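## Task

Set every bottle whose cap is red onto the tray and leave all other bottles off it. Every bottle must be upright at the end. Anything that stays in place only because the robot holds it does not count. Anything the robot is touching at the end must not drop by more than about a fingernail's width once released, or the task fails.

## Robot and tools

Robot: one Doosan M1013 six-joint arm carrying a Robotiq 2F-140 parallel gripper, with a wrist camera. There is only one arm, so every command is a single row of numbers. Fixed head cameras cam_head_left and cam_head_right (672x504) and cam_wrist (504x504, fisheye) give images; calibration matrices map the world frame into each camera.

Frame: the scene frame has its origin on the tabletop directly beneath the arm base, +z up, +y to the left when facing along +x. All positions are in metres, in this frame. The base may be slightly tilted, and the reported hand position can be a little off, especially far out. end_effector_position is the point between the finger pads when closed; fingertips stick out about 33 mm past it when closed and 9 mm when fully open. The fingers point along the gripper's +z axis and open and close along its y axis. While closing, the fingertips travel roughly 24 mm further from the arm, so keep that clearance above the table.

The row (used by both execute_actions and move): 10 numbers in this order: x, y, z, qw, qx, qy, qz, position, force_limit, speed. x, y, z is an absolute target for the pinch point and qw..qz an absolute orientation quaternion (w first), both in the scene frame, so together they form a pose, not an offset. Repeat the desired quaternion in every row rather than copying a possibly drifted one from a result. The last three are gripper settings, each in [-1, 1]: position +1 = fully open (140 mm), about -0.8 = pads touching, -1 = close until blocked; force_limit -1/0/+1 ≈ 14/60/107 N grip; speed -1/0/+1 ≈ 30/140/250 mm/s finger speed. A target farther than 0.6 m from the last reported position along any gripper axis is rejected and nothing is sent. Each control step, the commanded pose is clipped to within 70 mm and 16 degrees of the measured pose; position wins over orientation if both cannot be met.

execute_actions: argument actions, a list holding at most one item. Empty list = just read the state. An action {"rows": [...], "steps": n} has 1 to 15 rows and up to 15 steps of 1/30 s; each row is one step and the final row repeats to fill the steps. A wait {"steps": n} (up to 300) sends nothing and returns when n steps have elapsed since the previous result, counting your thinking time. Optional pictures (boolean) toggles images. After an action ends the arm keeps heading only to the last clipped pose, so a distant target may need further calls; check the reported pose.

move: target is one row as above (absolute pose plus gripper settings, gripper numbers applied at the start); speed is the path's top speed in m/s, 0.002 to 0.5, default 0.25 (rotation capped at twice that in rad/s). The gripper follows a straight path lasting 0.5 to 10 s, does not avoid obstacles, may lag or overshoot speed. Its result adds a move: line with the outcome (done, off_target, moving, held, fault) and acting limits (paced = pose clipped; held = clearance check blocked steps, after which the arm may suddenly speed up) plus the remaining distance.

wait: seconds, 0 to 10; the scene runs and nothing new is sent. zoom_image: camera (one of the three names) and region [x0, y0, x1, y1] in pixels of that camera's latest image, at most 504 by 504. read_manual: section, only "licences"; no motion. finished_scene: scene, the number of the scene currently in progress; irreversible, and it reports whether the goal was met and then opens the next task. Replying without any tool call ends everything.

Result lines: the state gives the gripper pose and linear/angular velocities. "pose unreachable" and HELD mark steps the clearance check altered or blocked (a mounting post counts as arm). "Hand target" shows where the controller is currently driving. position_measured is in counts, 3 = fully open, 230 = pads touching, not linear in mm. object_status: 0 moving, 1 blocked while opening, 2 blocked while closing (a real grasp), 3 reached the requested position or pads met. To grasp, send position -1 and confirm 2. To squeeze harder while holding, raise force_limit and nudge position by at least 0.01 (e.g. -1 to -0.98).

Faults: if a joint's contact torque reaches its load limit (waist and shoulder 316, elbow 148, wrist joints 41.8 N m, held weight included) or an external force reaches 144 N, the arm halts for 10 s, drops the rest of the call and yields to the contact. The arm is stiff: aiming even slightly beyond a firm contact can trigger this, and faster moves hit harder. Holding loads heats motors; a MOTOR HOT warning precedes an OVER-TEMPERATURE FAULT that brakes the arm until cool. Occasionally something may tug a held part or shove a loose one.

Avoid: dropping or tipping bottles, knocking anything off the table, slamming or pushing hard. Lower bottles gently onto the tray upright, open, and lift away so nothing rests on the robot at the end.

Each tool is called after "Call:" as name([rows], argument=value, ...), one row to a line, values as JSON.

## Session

Call:
execute_actions(actions=[])

Scene clock: 0.00 s of 6400.00 s.
end_effector_position=(+0.6886, -0.1903, +0.2298) position_measured=3 object_status=3 end_effector_quat_wxyz=(+0.027, +0.732, -0.680, +0.036) end_effector_velocity=(+0.000, -0.000, -0.000) end_effector_angular_velocity=(-0.001, -0.000, -0.000)
Joint positions: [-0.233  0.307  1.666 -0.088  1.132  2.823]
Joint velocities: [-0.     0.     0.    -0.001 -0.001  0.001]
Hand target: +0.689, -0.190, +0.230; +0.027, +0.732, -0.680, +0.036
camera_calibration (this result's frames):
cam_wrist: T_world_to_cam=[[-0.990995, -0.125148, 0.0476102, 0.63739], [-0.108822, 0.959943, 0.258201, 0.205085], [-0.0780165, 0.250695, -0.964917, 0.503061], [0, 0, 0, 1]] pos_world=[0.693216, -0.243216, 0.402113]

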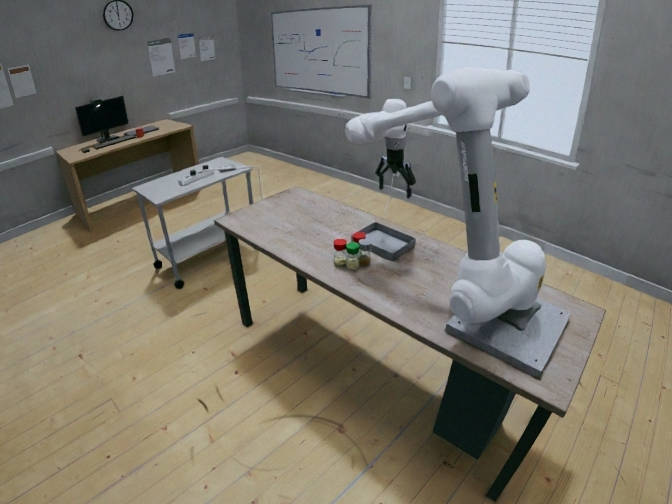

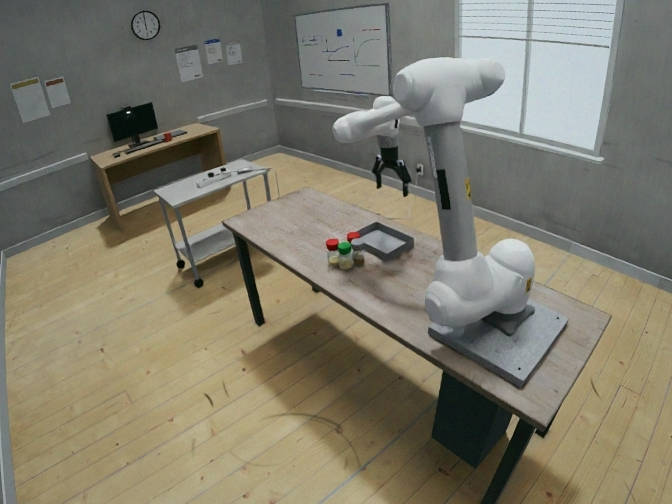

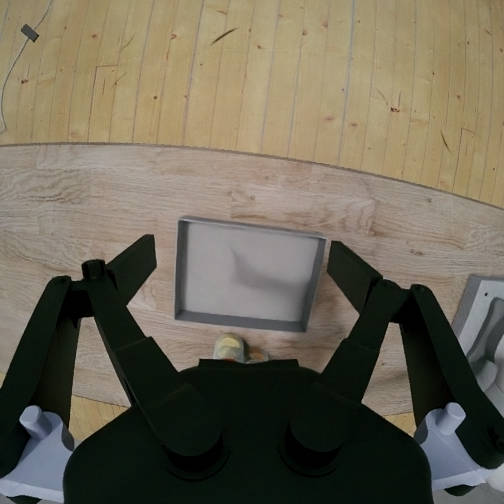

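Call:
zoom_image(camera="cam_head_left", region=[310, 200, 430, 290])

Call:
zoom_image(camera="cam_head_right", region=[310, 200, 430, 290])

Region (310, 200, 430, 290) of cam_head_left's 672x504 image, scaled by 4.200, with more detail than that image has; it fills the top 378 rows of this view, and the rest is white.

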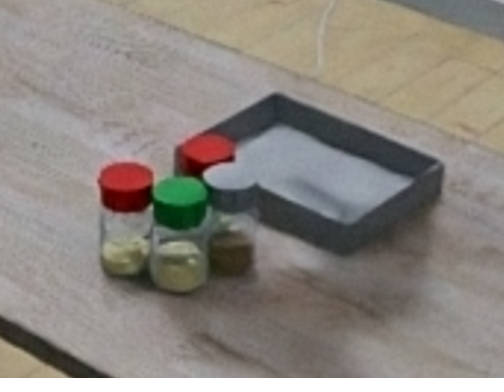

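Region (310, 200, 430, 290) of cam_head_right's 672x504 image, scaled by 4.200, with more detail than that image has; it fills the top 378 rows of this view, and the rest is white.

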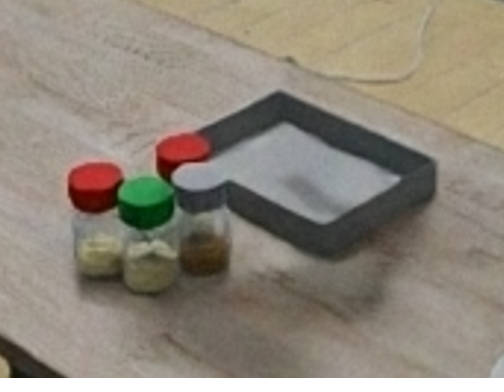

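Call:
move(target=[0.70, 0.065, 0.18, 0, 0, 1, 0, 0.1, 0, 0], speed=0.3)

Call:
zoom_image(camera="cam_wrist", region=[150, 110, 390, 300])

Scene clock: 55.50 s of 6400.00 s.
end_effector_position=(+0.6999, +0.0651, +0.1800) position_measured=117 object_status=3 end_effector_quat_wxyz=(+0.000, -0.000, +1.000, -0.000) end_effector_velocity=(+0.001, +0.000, -0.000) end_effector_angular_velocity=(-0.001, -0.001, -0.001)
Joint positions: [0.091 0.341 1.712 0.002 1.089 4.754]
Joint velocities: [ 0.     0.001 -0.001 -0.001 -0.001  0.002]
Hand target: +0.700, +0.065, +0.180; +0.000, +0.000, +1.000, -0.000
Off the commanded pose: 0.000 m, 0 deg.
After step 90, 49.37 s passed at rest.
move: done
camera_calibration (this result's frames):
cam_wrist: T_world_to_cam=[[-0.0570627, 0.996966, 0.0529469, -0.0447603], [0.938181, 0.0354114, 0.34433, -0.714128], [0.34141, 0.0693222, -0.937355, 0.105166], [0, 0, 0, 1]] pos_world=[0.631522, 0.0626224, 0.346843]

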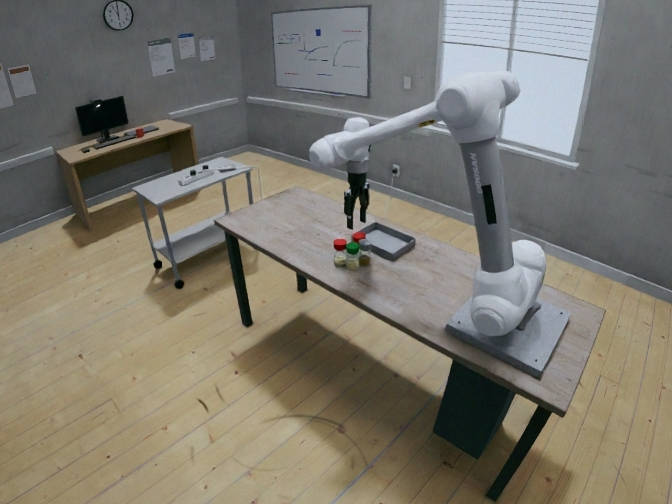

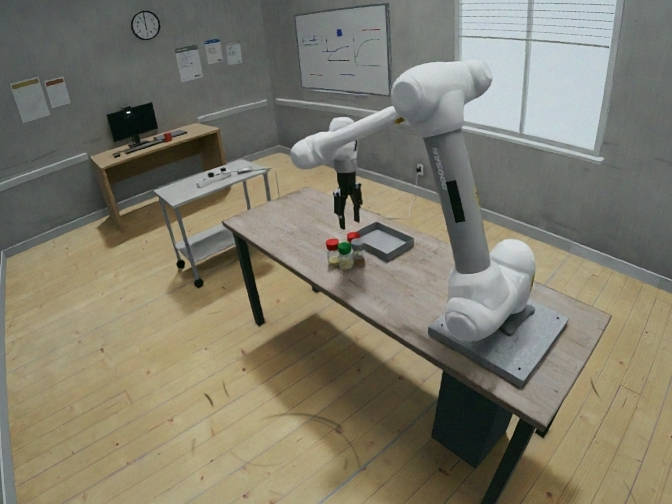

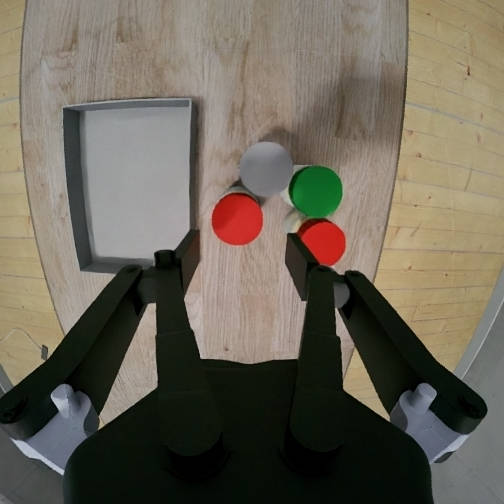

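Region (150, 110, 390, 300) of cam_wrist's 504x504 image, scaled by 2.100, with more detail than that image has; it fills the top 399 rows of this view, and the rest is white.

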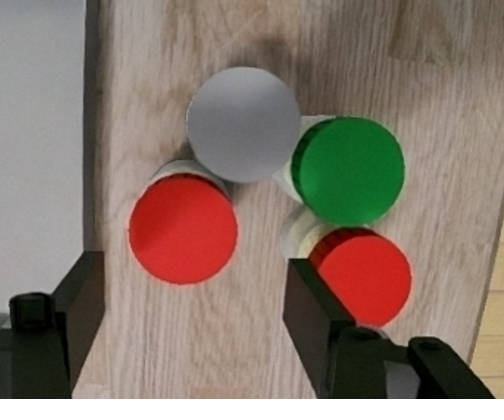

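Call:
move(target=[0.692, 0.0589, 0.14, 0, 0, 1, 0, 0.1, 0, 0], speed=0.08)

Call:
zoom_image(camera="cam_wrist", region=[150, 130, 330, 290])

Scene clock: 90.43 s of 6400.00 s.
end_effector_position=(+0.6920, +0.0589, +0.1400) position_measured=117 object_status=3 end_effector_quat_wxyz=(+0.000, -0.000, +1.000, +0.000) end_effector_velocity=(+0.001, +0.000, +0.000) end_effector_angular_velocity=(+0.000, -0.001, +0.000)
Joint positions: [0.083 0.362 1.765 0.002 1.016 4.745]
Joint velocities: [ 0.     0.    -0.001  0.    -0.001 -0.   ]
Hand target: +0.692, +0.059, +0.140; -0.000, -0.000, +1.000, +0.000
Off the commanded pose: 0.000 m, 0 deg.
After step 90, 31.10 s passed at rest.
move: done
camera_calibration (this result's frames):
cam_wrist: T_world_to_cam=[[-0.0570466, 0.996959, 0.0530942, -0.0369598], [0.9382, 0.0353491, 0.344285, -0.692727], [0.341361, 0.0694533, -0.937363, 0.0708824], [0, 0, 0, 1]] pos_world=[0.623611, 0.0564116, 0.3069]

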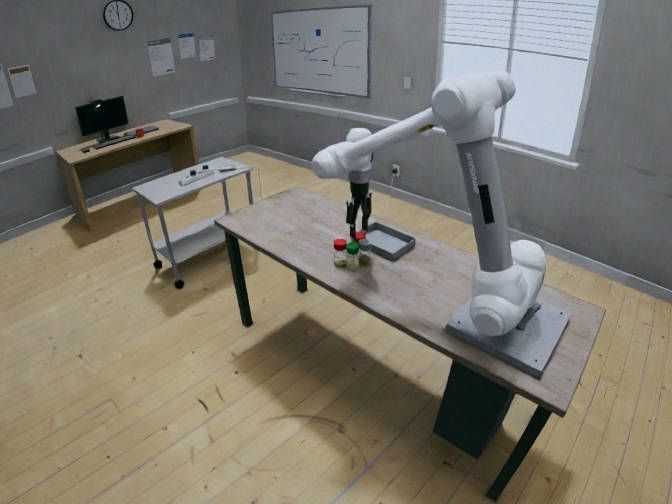

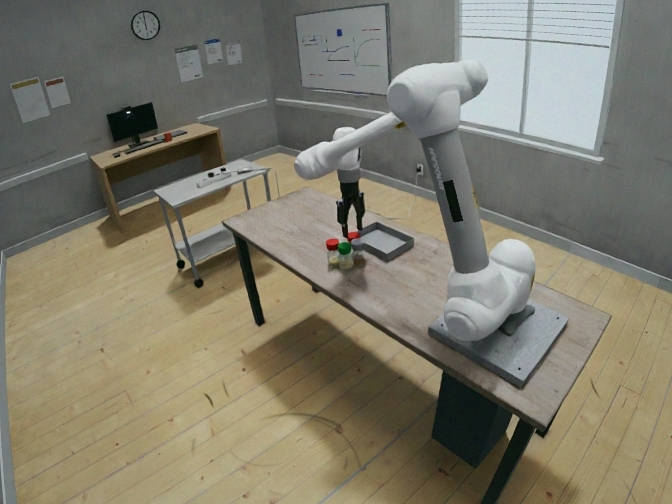

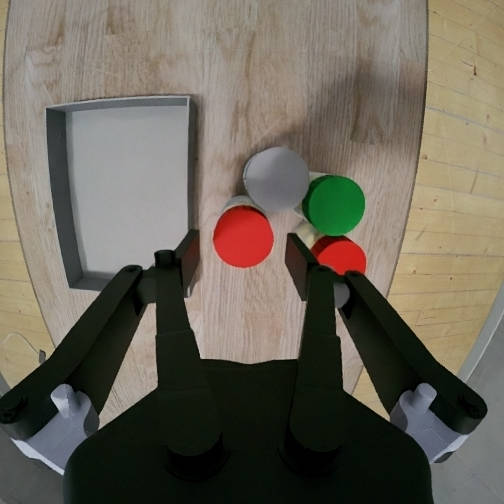

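Region (150, 130, 330, 290) of cam_wrist's 504x504 image, scaled by 2.800, with more detail than that image has.

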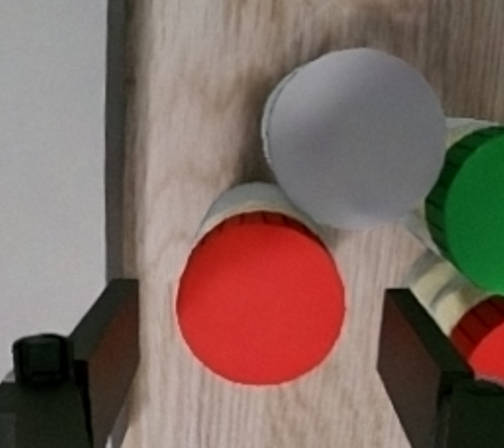

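Call:
move(target=[0.692, 0.0594, 0.085, 0, 0, 1, 0, 0.1, 0, 0], speed=0.06)

Call:
move(target=[0.692, 0.0594, 0.085, 0, 0, 1, 0, -1, 0, -0.6], speed=0.05)

Scene clock: 96.70 s of 6400.00 s.
end_effector_position=(+0.6919, +0.0594, +0.0850) position_measured=117 object_status=3 end_effector_quat_wxyz=(+0.000, +0.000, +1.000, +0.000) end_effector_velocity=(+0.001, +0.000, +0.000) end_effector_angular_velocity=(-0.000, -0.001, +0.001)
Joint positions: [0.084 0.413 1.807 0.002 0.922 4.746]
Joint velocities: [ 0.     0.    -0.001 -0.    -0.001 -0.   ]
Hand target: +0.692, +0.059, +0.085; -0.000, -0.000, +1.000, -0.000
Off the commanded pose: 0.000 m, 0 deg.
After step 90, 2.03 s passed at rest.
move: done
camera_calibration (this result's frames):
cam_wrist: T_world_to_cam=[[-0.0570405, 0.996959, 0.0530875, -0.0345372], [0.938201, 0.0353458, 0.344282, -0.673777], [0.341358, 0.0694447, -0.937364, 0.0192871], [0, 0, 0, 1]] pos_world=[0.623585, 0.056908, 0.251882]

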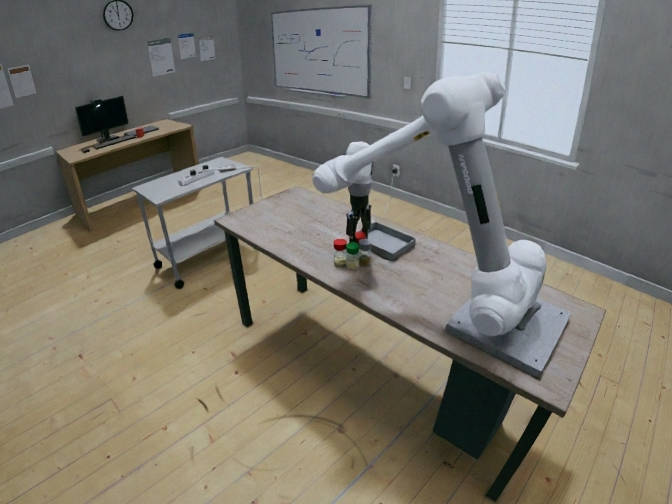

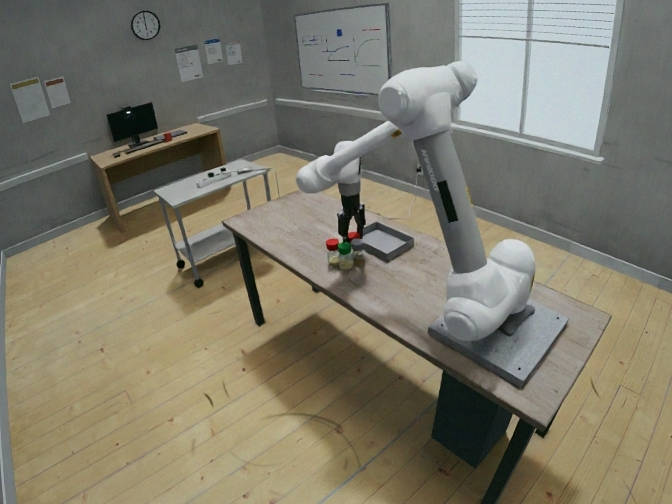

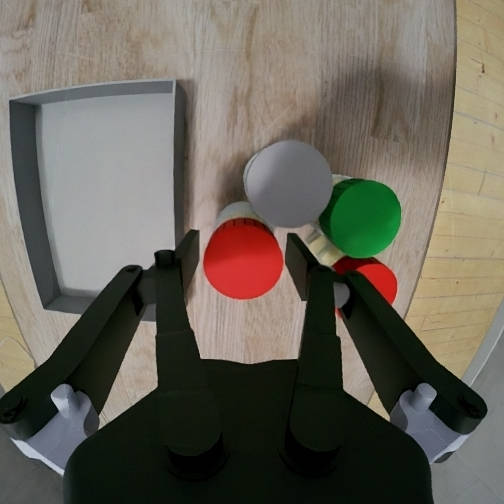

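Scene clock: 97.40 s of 6400.00 s.
end_effector_position=(+0.6920, +0.0594, +0.0850) position_measured=151 object_status=2 end_effector_quat_wxyz=(+0.000, +0.000, +1.000, +0.000) end_effector_velocity=(-0.001, +0.000, -0.001) end_effector_angular_velocity=(+0.001, +0.002, -0.001)
Joint positions: [0.084 0.413 1.807 0.002 0.922 4.746]
Joint velocities: [ 0.     0.001  0.002  0.001 -0.     0.001]
Hand target: +0.692, +0.059, +0.085; +0.000, +0.000, +1.000, +0.000
Off the commanded pose: 0.000 m, 0 deg.
move: done
camera_calibration (this result's frames):
cam_wrist: T_world_to_cam=[[-0.0570285, 0.996959, 0.0531049, -0.0345525], [0.938181, 0.0353245, 0.344338, -0.67384], [0.341415, 0.0694591, -0.937343, 0.0192219], [0, 0, 0, 1]] pos_world=[0.62365, 0.0569153, 0.251881]

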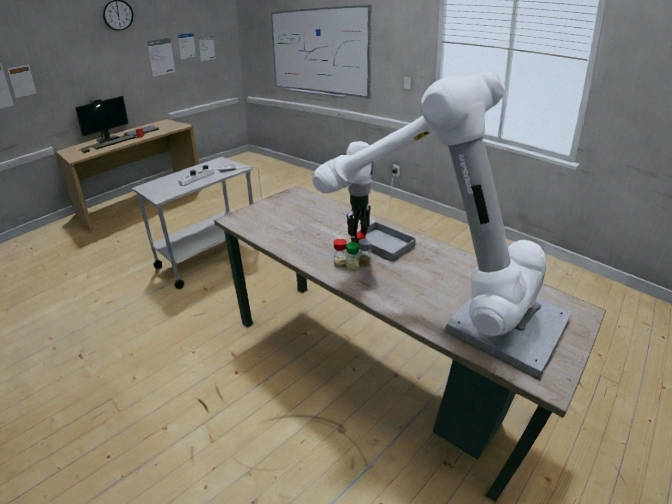

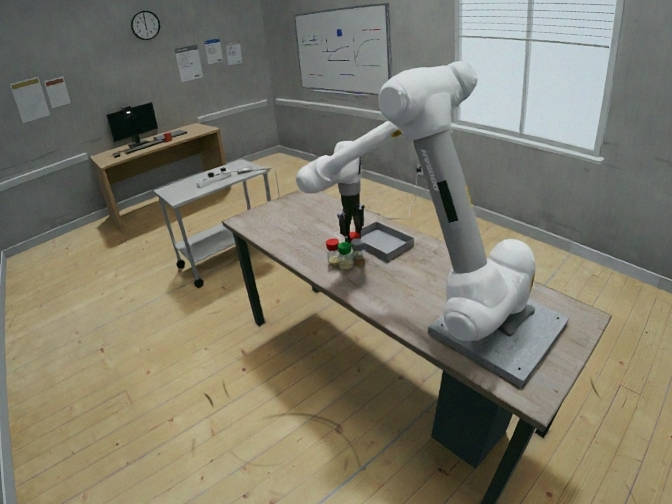

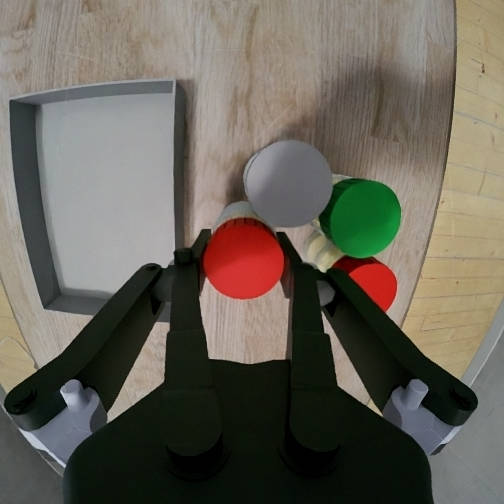

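Call:
move(target=[0.695, 0.054, 0.15, 0, 0, 1, 0, -1, 0, -0.6], speed=0.1)

Call:
move(target=[0.628, -0.095, 0.15, 0, 0, 1, 0, -1, 0, -0.6], speed=0.14)

Call:
move(target=[0.628, -0.095, 0.096, 0, 0, 1, 0, -1, 0, -0.6], speed=0.07)

Call:
zoom_image(camera="cam_wrist", region=[180, 170, 320, 310])

Call:
zoom_image(camera="cam_head_left", region=[350, 200, 430, 265])

Scene clock: 114.83 s of 6400.00 s.
end_effector_position=(+0.6951, +0.0540, +0.1500) position_measured=151 object_status=2 end_effector_quat_wxyz=(-0.000, -0.000, +1.000, -0.000) end_effector_velocity=(+0.001, +0.000, +0.001) end_effector_angular_velocity=(+0.000, -0.001, +0.002)
Joint positions: [0.076 0.357 1.751 0.002 1.035 4.738]
Joint velocities: [ 0.001 -0.    -0.002  0.     0.001 -0.001]
Hand target: +0.695, +0.054, +0.150; +0.000, +0.000, +1.000, +0.000
Off the commanded pose: 0.000 m, 0 deg.
After step 90, 13.47 s passed at rest.
move: done
camera_calibration (this result's frames):
cam_wrist: T_world_to_cam=[[-0.0570422, 0.99696, 0.053084, -0.032422], [0.938221, 0.0353528, 0.344225, -0.69889], [0.341302, 0.0694399, -0.937385, 0.079492], [0, 0, 0, 1]] pos_world=[0.626734, 0.0515112, 0.316812]

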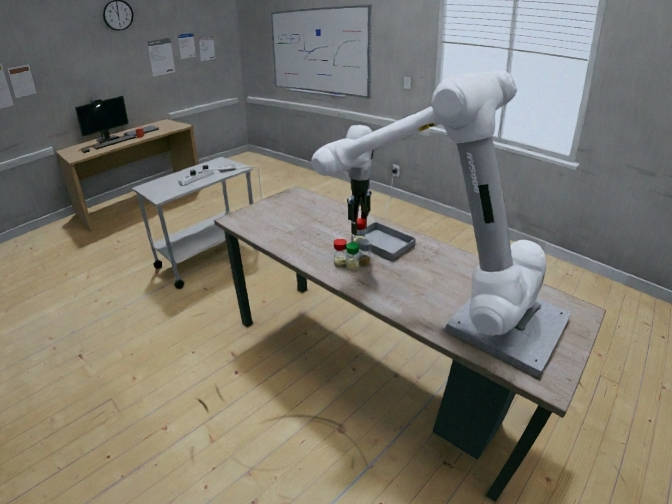

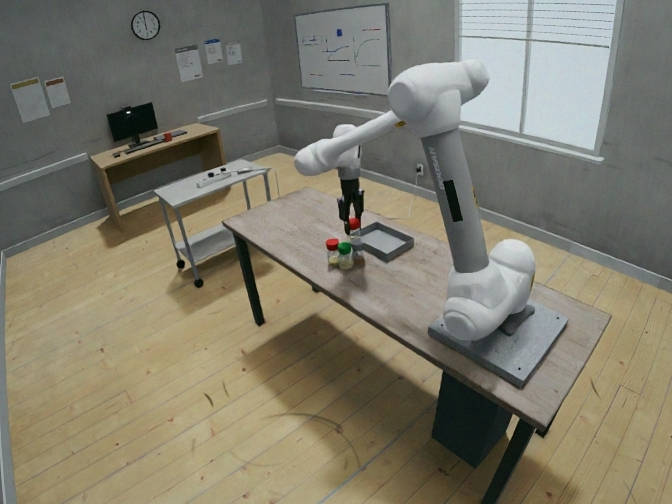

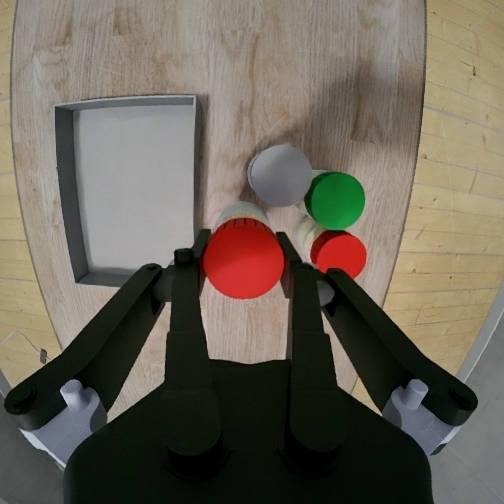

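Scene clock: 116.37 s of 6400.00 s.
end_effector_position=(+0.6280, -0.0951, +0.1501) position_measured=151 object_status=2 end_effector_quat_wxyz=(+0.000, -0.000, +1.000, +0.000) end_effector_velocity=(+0.001, -0.001, +0.001) end_effector_angular_velocity=(-0.001, -0.001, +0.003)
Joint positions: [-0.157  0.27   1.874  0.002  1.     4.506]
Joint velocities: [-0.001  0.    -0.002 -0.001  0.    -0.003]
Hand target: +0.628, -0.095, +0.150; +0.000, -0.000, +1.000, +0.000
Off the commanded pose: 0.000 m, 0 deg.
move: done
camera_calibration (this result's frames):
cam_wrist: T_world_to_cam=[[-0.0570712, 0.996952, 0.0531952, 0.112346], [0.938205, 0.0353387, 0.34427, -0.630767], [0.341341, 0.0695559, -0.937363, 0.112832], [0, 0, 0, 1]] pos_world=[0.559687, -0.0975613, 0.316942]

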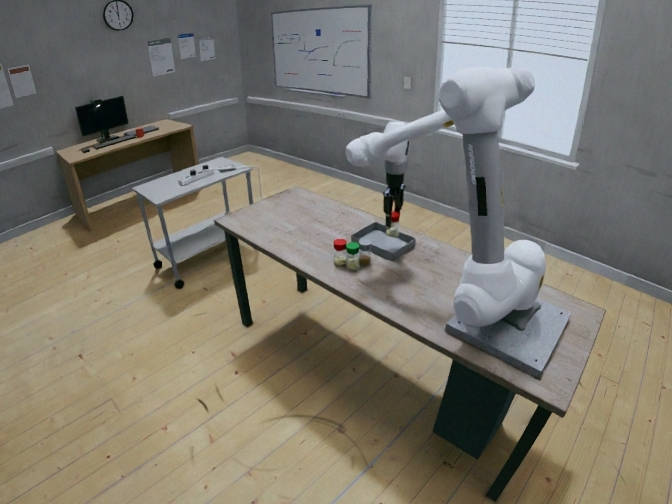

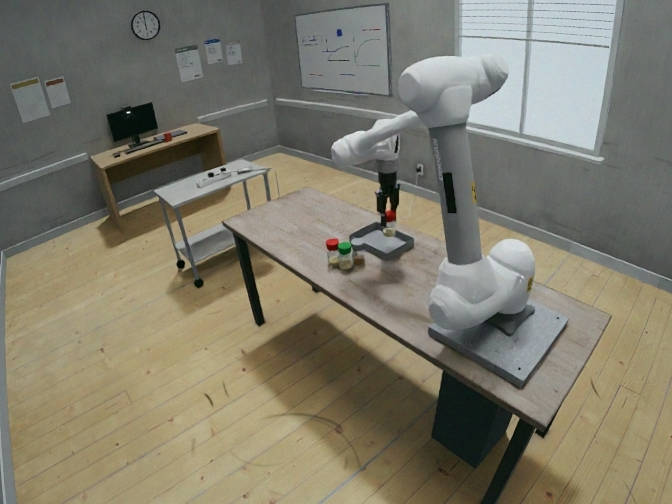

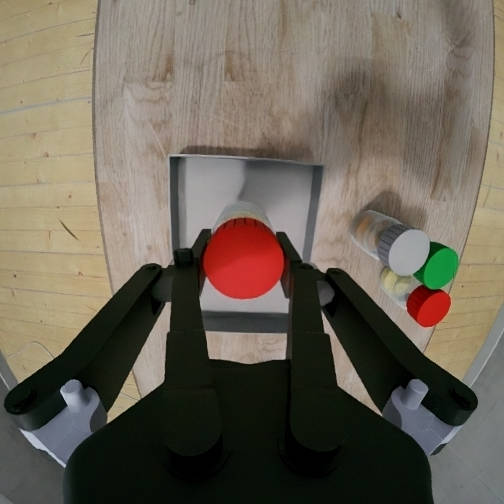

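Scene clock: 117.47 s of 6400.00 s.
end_effector_position=(+0.6279, -0.0950, +0.0960) position_measured=151 object_status=2 end_effector_quat_wxyz=(+0.000, -0.000, +1.000, -0.000) end_effector_velocity=(-0.001, +0.000, -0.001) end_effector_angular_velocity=(+0.001, +0.001, -0.001)
Joint positions: [-0.157  0.323  1.918  0.002  0.902  4.506]
Joint velocities: [-0.     0.001  0.002  0.    -0.001  0.001]
Hand target: +0.628, -0.095, +0.096; -0.000, -0.000, +1.000, +0.000
Off the commanded pose: 0.000 m, 0 deg.
move: done
camera_calibration (this result's frames):
cam_wrist: T_world_to_cam=[[-0.0570477, 0.99696, 0.0530663, 0.115159], [0.938201, 0.03536, 0.344281, -0.612064], [0.341358, 0.0694272, -0.937366, 0.0621674], [0, 0, 0, 1]] pos_world=[0.559587, -0.0974824, 0.262884]

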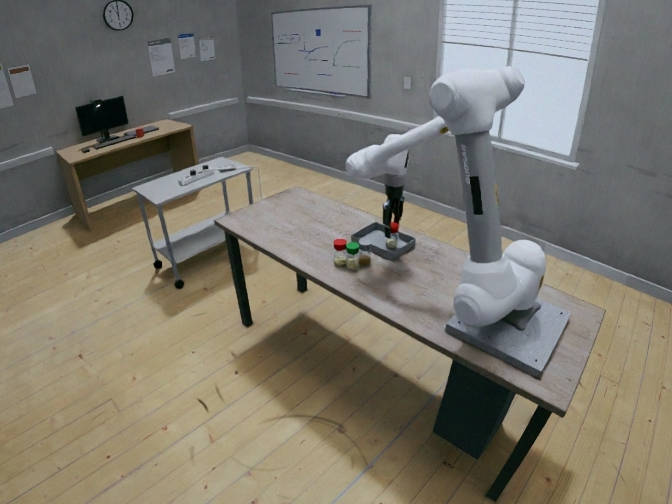

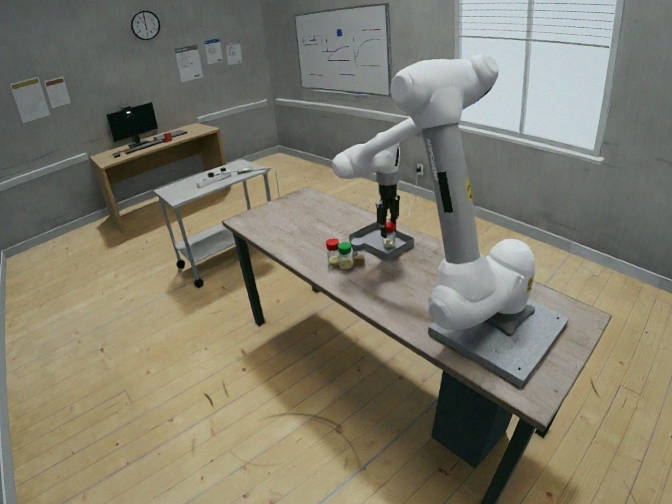

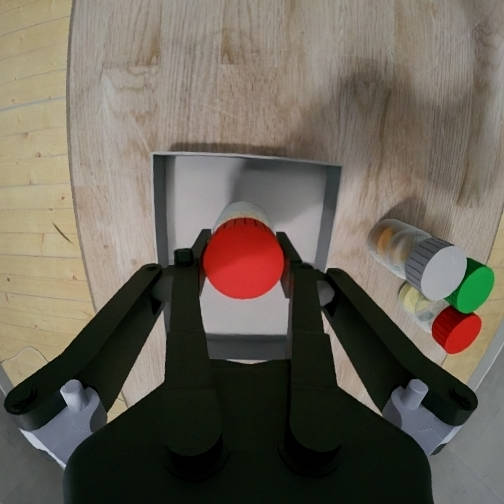

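Region (180, 170, 320, 310) of cam_wrist's 504x504 image, scaled by 3.600, with more detail than that image has.

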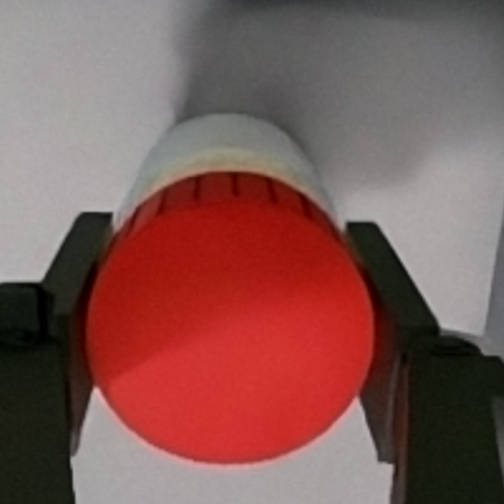

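Region (350, 200, 430, 265) of cam_head_left's 672x504 image, scaled by 6.300, with more detail than that image has; it fills the top 410 rows of this view, and the rest is white.

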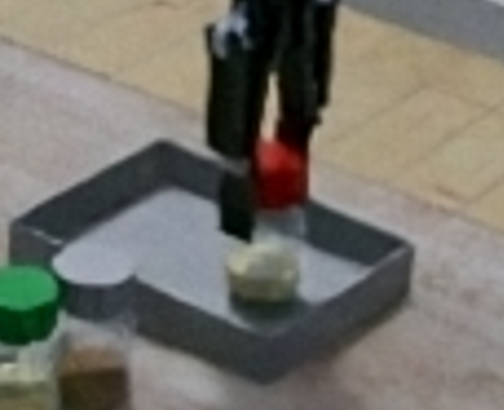

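Call:
move(target=[0.628, -0.095, 0.0888, 0, 0, 1, 0, -0.98, -0.7, -0.6], speed=0.008)

Call:
zoom_image(camera="cam_wrist", region=[180, 170, 320, 310])

Call:
move(target=[0.628, -0.095, 0.0888, 0, 0, 1, 0, 0.1, -0.7, -0.6], speed=0.01)

Call:
zoom_image(camera="cam_wrist", region=[180, 170, 320, 310])

Call:
move(target=[0.628, -0.095, 0.15, 0, 0, 1, 0, 0.1, 0, 0], speed=0.1)

Call:
move(target=[0.715, 0.1588, 0.145, 0, 0, 1, 0, 0.1, 0, 0], speed=0.2)

Call:
zoom_image(camera="cam_wrist", region=[150, 130, 330, 290])

Scene clock: 128.67 s of 6400.00 s.
end_effector_position=(+0.6280, -0.0950, +0.0888) position_measured=151 object_status=2 end_effector_quat_wxyz=(+0.000, +0.000, +1.000, -0.000) end_effector_velocity=(-0.001, +0.001, -0.001) end_effector_angular_velocity=(+0.000, +0.001, +0.001)
Joint positions: [-0.157  0.331  1.924  0.002  0.889  4.506]
Joint velocities: [ 0.001  0.     0.001  0.     0.    -0.   ]
Hand target: +0.628, -0.095, +0.089; -0.000, -0.000, +1.000, +0.000
Off the commanded pose: 0.000 m, 0 deg.
After step 90, 7.07 s passed at rest.
move: done
camera_calibration (this result's frames):
cam_wrist: T_world_to_cam=[[-0.0570262, 0.99696, 0.0530844, 0.115534], [0.938208, 0.0353347, 0.344264, -0.609636], [0.341342, 0.0694362, -0.937371, 0.0553935], [0, 0, 0, 1]] pos_world=[0.559646, -0.0974879, 0.255667]

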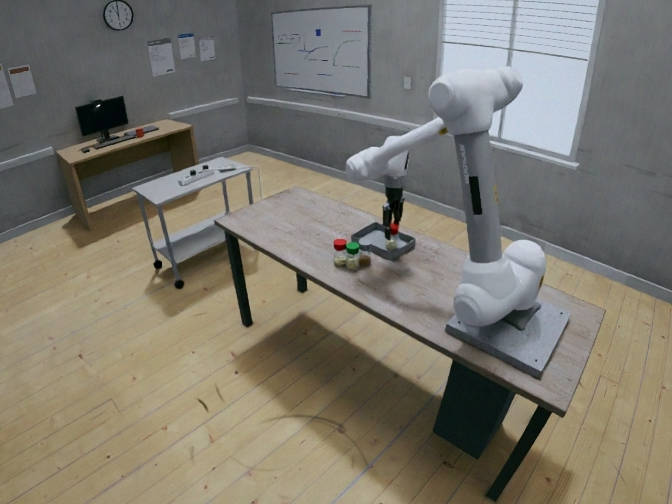

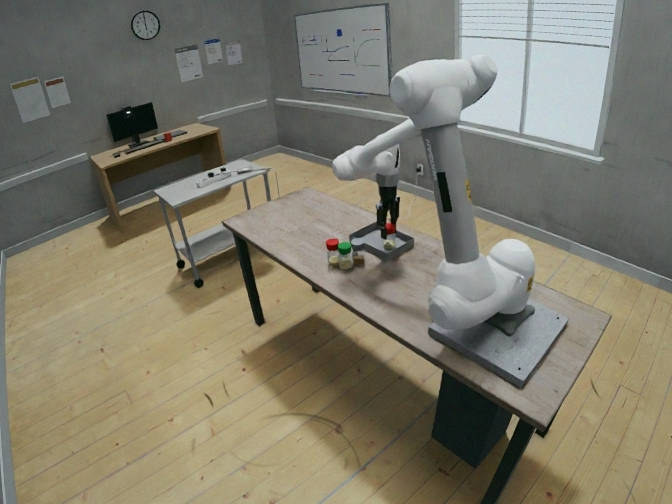

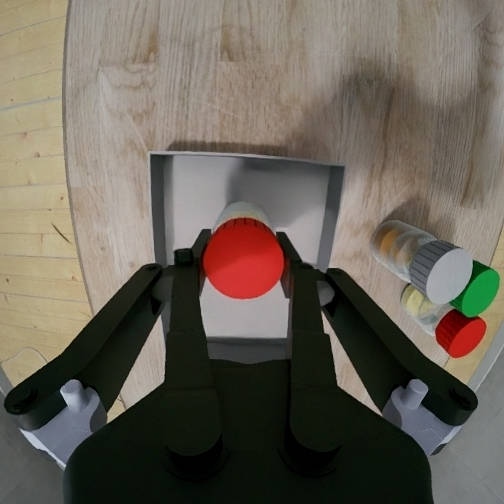

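Region (180, 170, 320, 310) of cam_wrist's 504x504 image, scaled by 3.600, with more detail than that image has.

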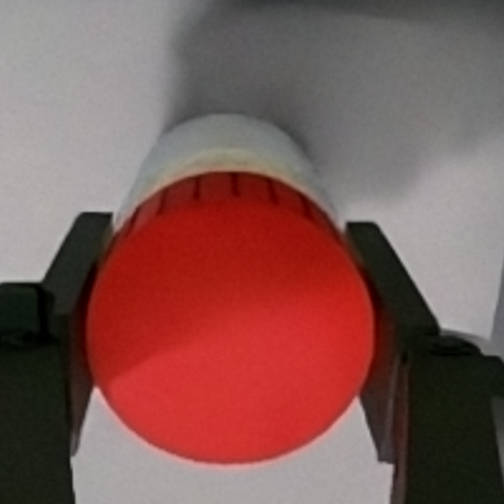

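Scene clock: 129.37 s of 6400.00 s.
end_effector_position=(+0.6280, -0.0950, +0.0888) position_measured=117 object_status=3 end_effector_quat_wxyz=(-0.000, +0.000, +1.000, +0.000) end_effector_velocity=(+0.001, -0.000, +0.001) end_effector_angular_velocity=(-0.000, -0.002, +0.000)
Joint positions: [-0.157  0.331  1.924  0.002  0.889  4.506]
Joint velocities: [-0.001 -0.    -0.001  0.    -0.001 -0.001]
Hand target: +0.628, -0.095, +0.089; +0.000, +0.000, +1.000, -0.000
Off the commanded pose: 0.000 m, 0 deg.
move: done
camera_calibration (this result's frames):
cam_wrist: T_world_to_cam=[[-0.0570243, 0.99696, 0.0530927, 0.11553], [0.938215, 0.0353316, 0.344244, -0.60963], [0.341322, 0.0694427, -0.937378, 0.055391], [0, 0, 0, 1]] pos_world=[0.559646, -0.0974864, 0.25565]

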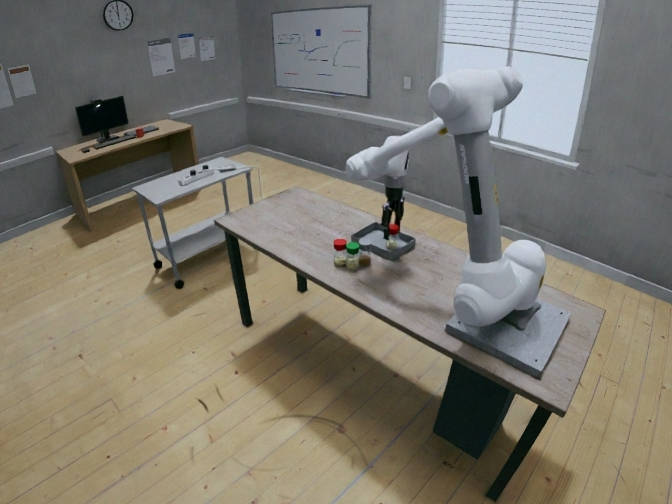

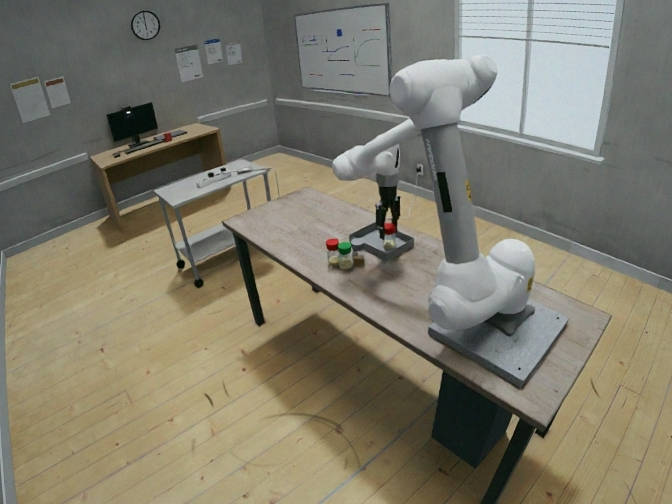

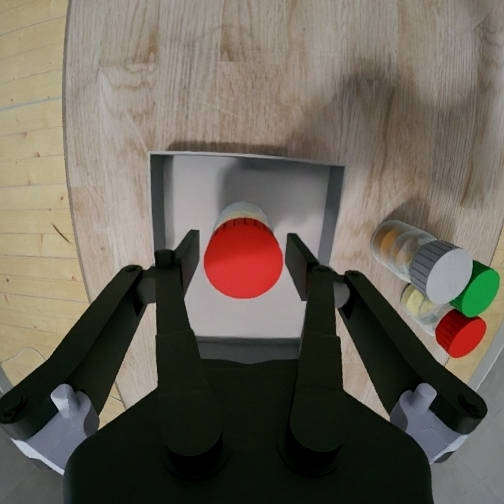

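Region (180, 170, 320, 310) of cam_wrist's 504x504 image, scaled by 3.600, with more detail than that image has.

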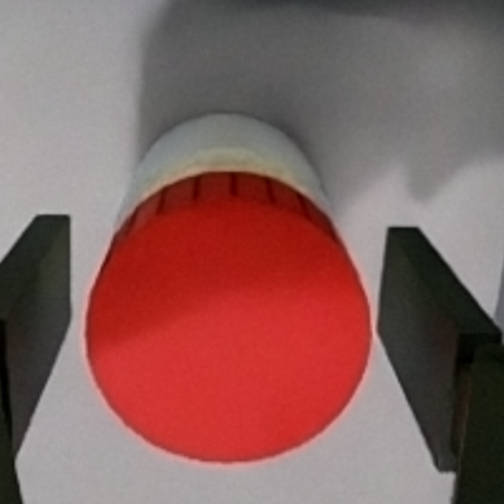

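Scene clock: 130.30 s of 6400.00 s.
end_effector_position=(+0.6281, -0.0950, +0.1500) position_measured=117 object_status=3 end_effector_quat_wxyz=(-0.000, -0.000, +1.000, +0.000) end_effector_velocity=(-0.002, -0.000, -0.000) end_effector_angular_velocity=(+0.001, +0.003, -0.001)
Joint positions: [-0.157  0.27   1.874  0.002  0.999  4.506]
Joint velocities: [-0.001 -0.001  0.002  0.001  0.002 -0.   ]
Hand target: +0.628, -0.095, +0.150; +0.000, +0.000, +1.000, -0.000
Off the commanded pose: 0.000 m, 0 deg.
move: done
camera_calibration (this result's frames):
cam_wrist: T_world_to_cam=[[-0.0570886, 0.996957, 0.0530877, 0.112319], [0.938219, 0.0353951, 0.344226, -0.630758], [0.3413, 0.0694593, -0.937385, 0.112714], [0, 0, 0, 1]] pos_world=[0.559732, -0.0974808, 0.316817]

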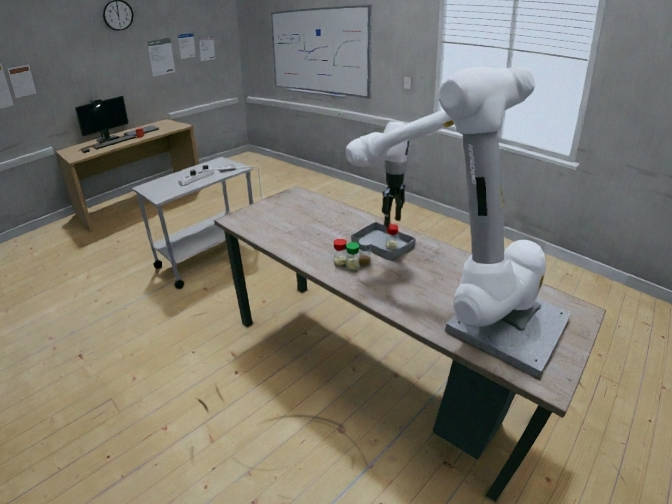

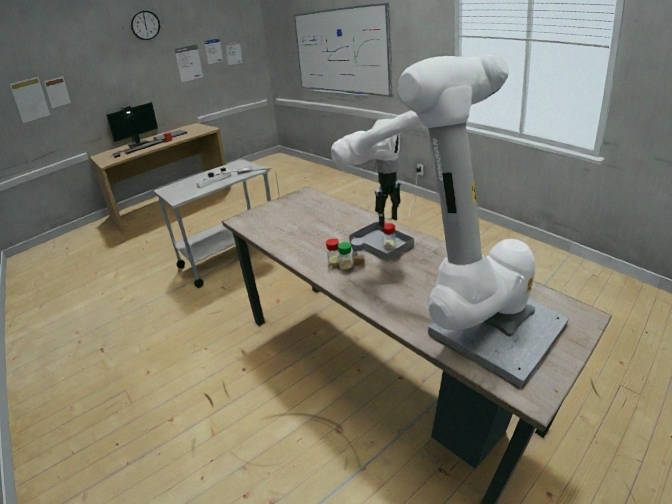

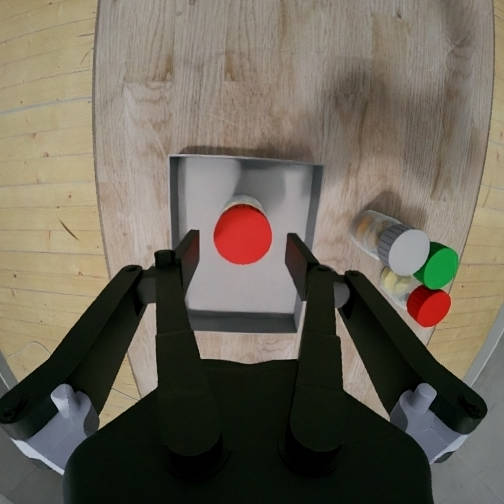

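Scene clock: 132.03 s of 6400.00 s.
end_effector_position=(+0.7149, +0.1589, +0.1449) position_measured=117 object_status=3 end_effector_quat_wxyz=(+0.000, +0.000, +1.000, -0.000) end_effector_velocity=(-0.000, +0.000, -0.000) end_effector_angular_velocity=(+0.000, +0.001, -0.000)
Joint positions: [0.219 0.41  1.682 0.002 1.05  4.882]
Joint velocities: [ 0.     0.001 -0.     0.     0.     0.   ]
Hand target: +0.715, +0.159, +0.145; +0.000, +0.000, +1.000, -0.000
Off the commanded pose: 0.000 m, 0 deg.
move: done
camera_calibration (this result's frames):
cam_wrist: T_world_to_cam=[[-0.0570022, 0.996972, 0.0528959, -0.135579], [0.938208, 0.0353772, 0.344259, -0.719484], [0.341346, 0.0692509, -0.937383, 0.0606628], [0, 0, 0, 1]] pos_world=[0.64659, 0.156421, 0.311725]

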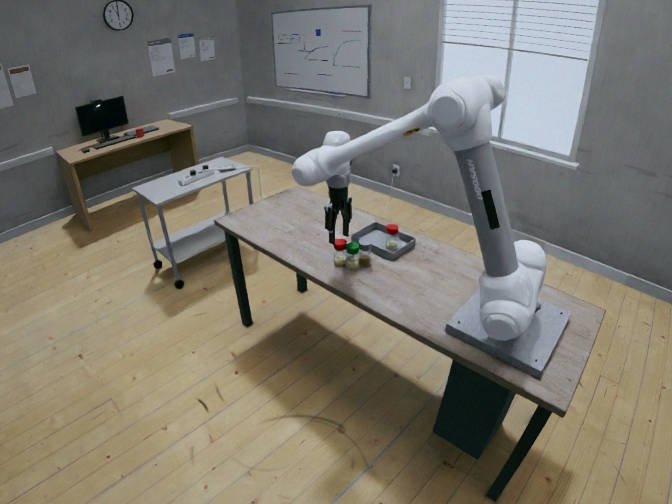

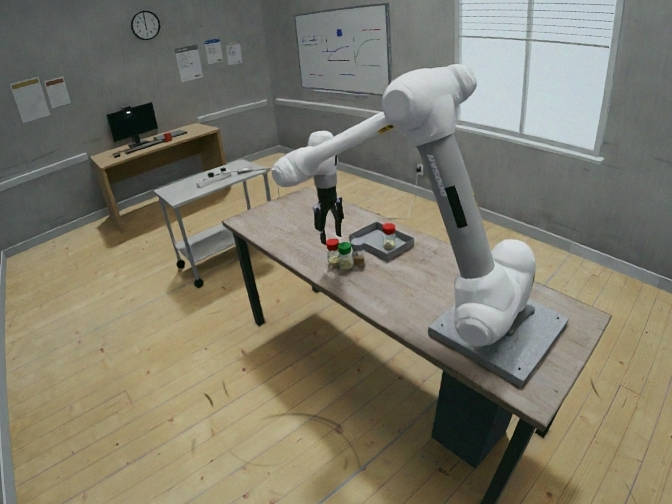

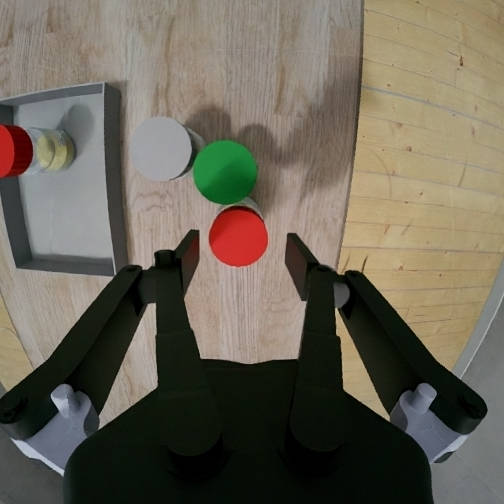

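Region (150, 130, 330, 290) of cam_wrist's 504x504 image, scaled by 2.800, with more detail than that image has.

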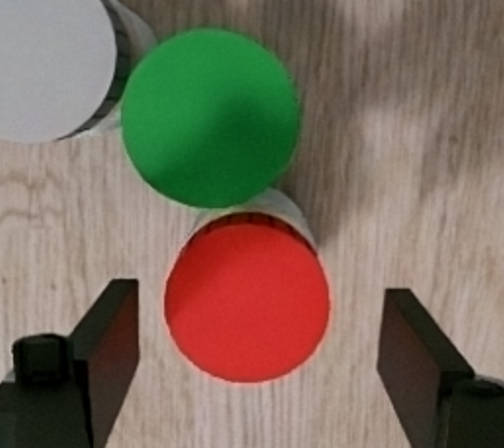

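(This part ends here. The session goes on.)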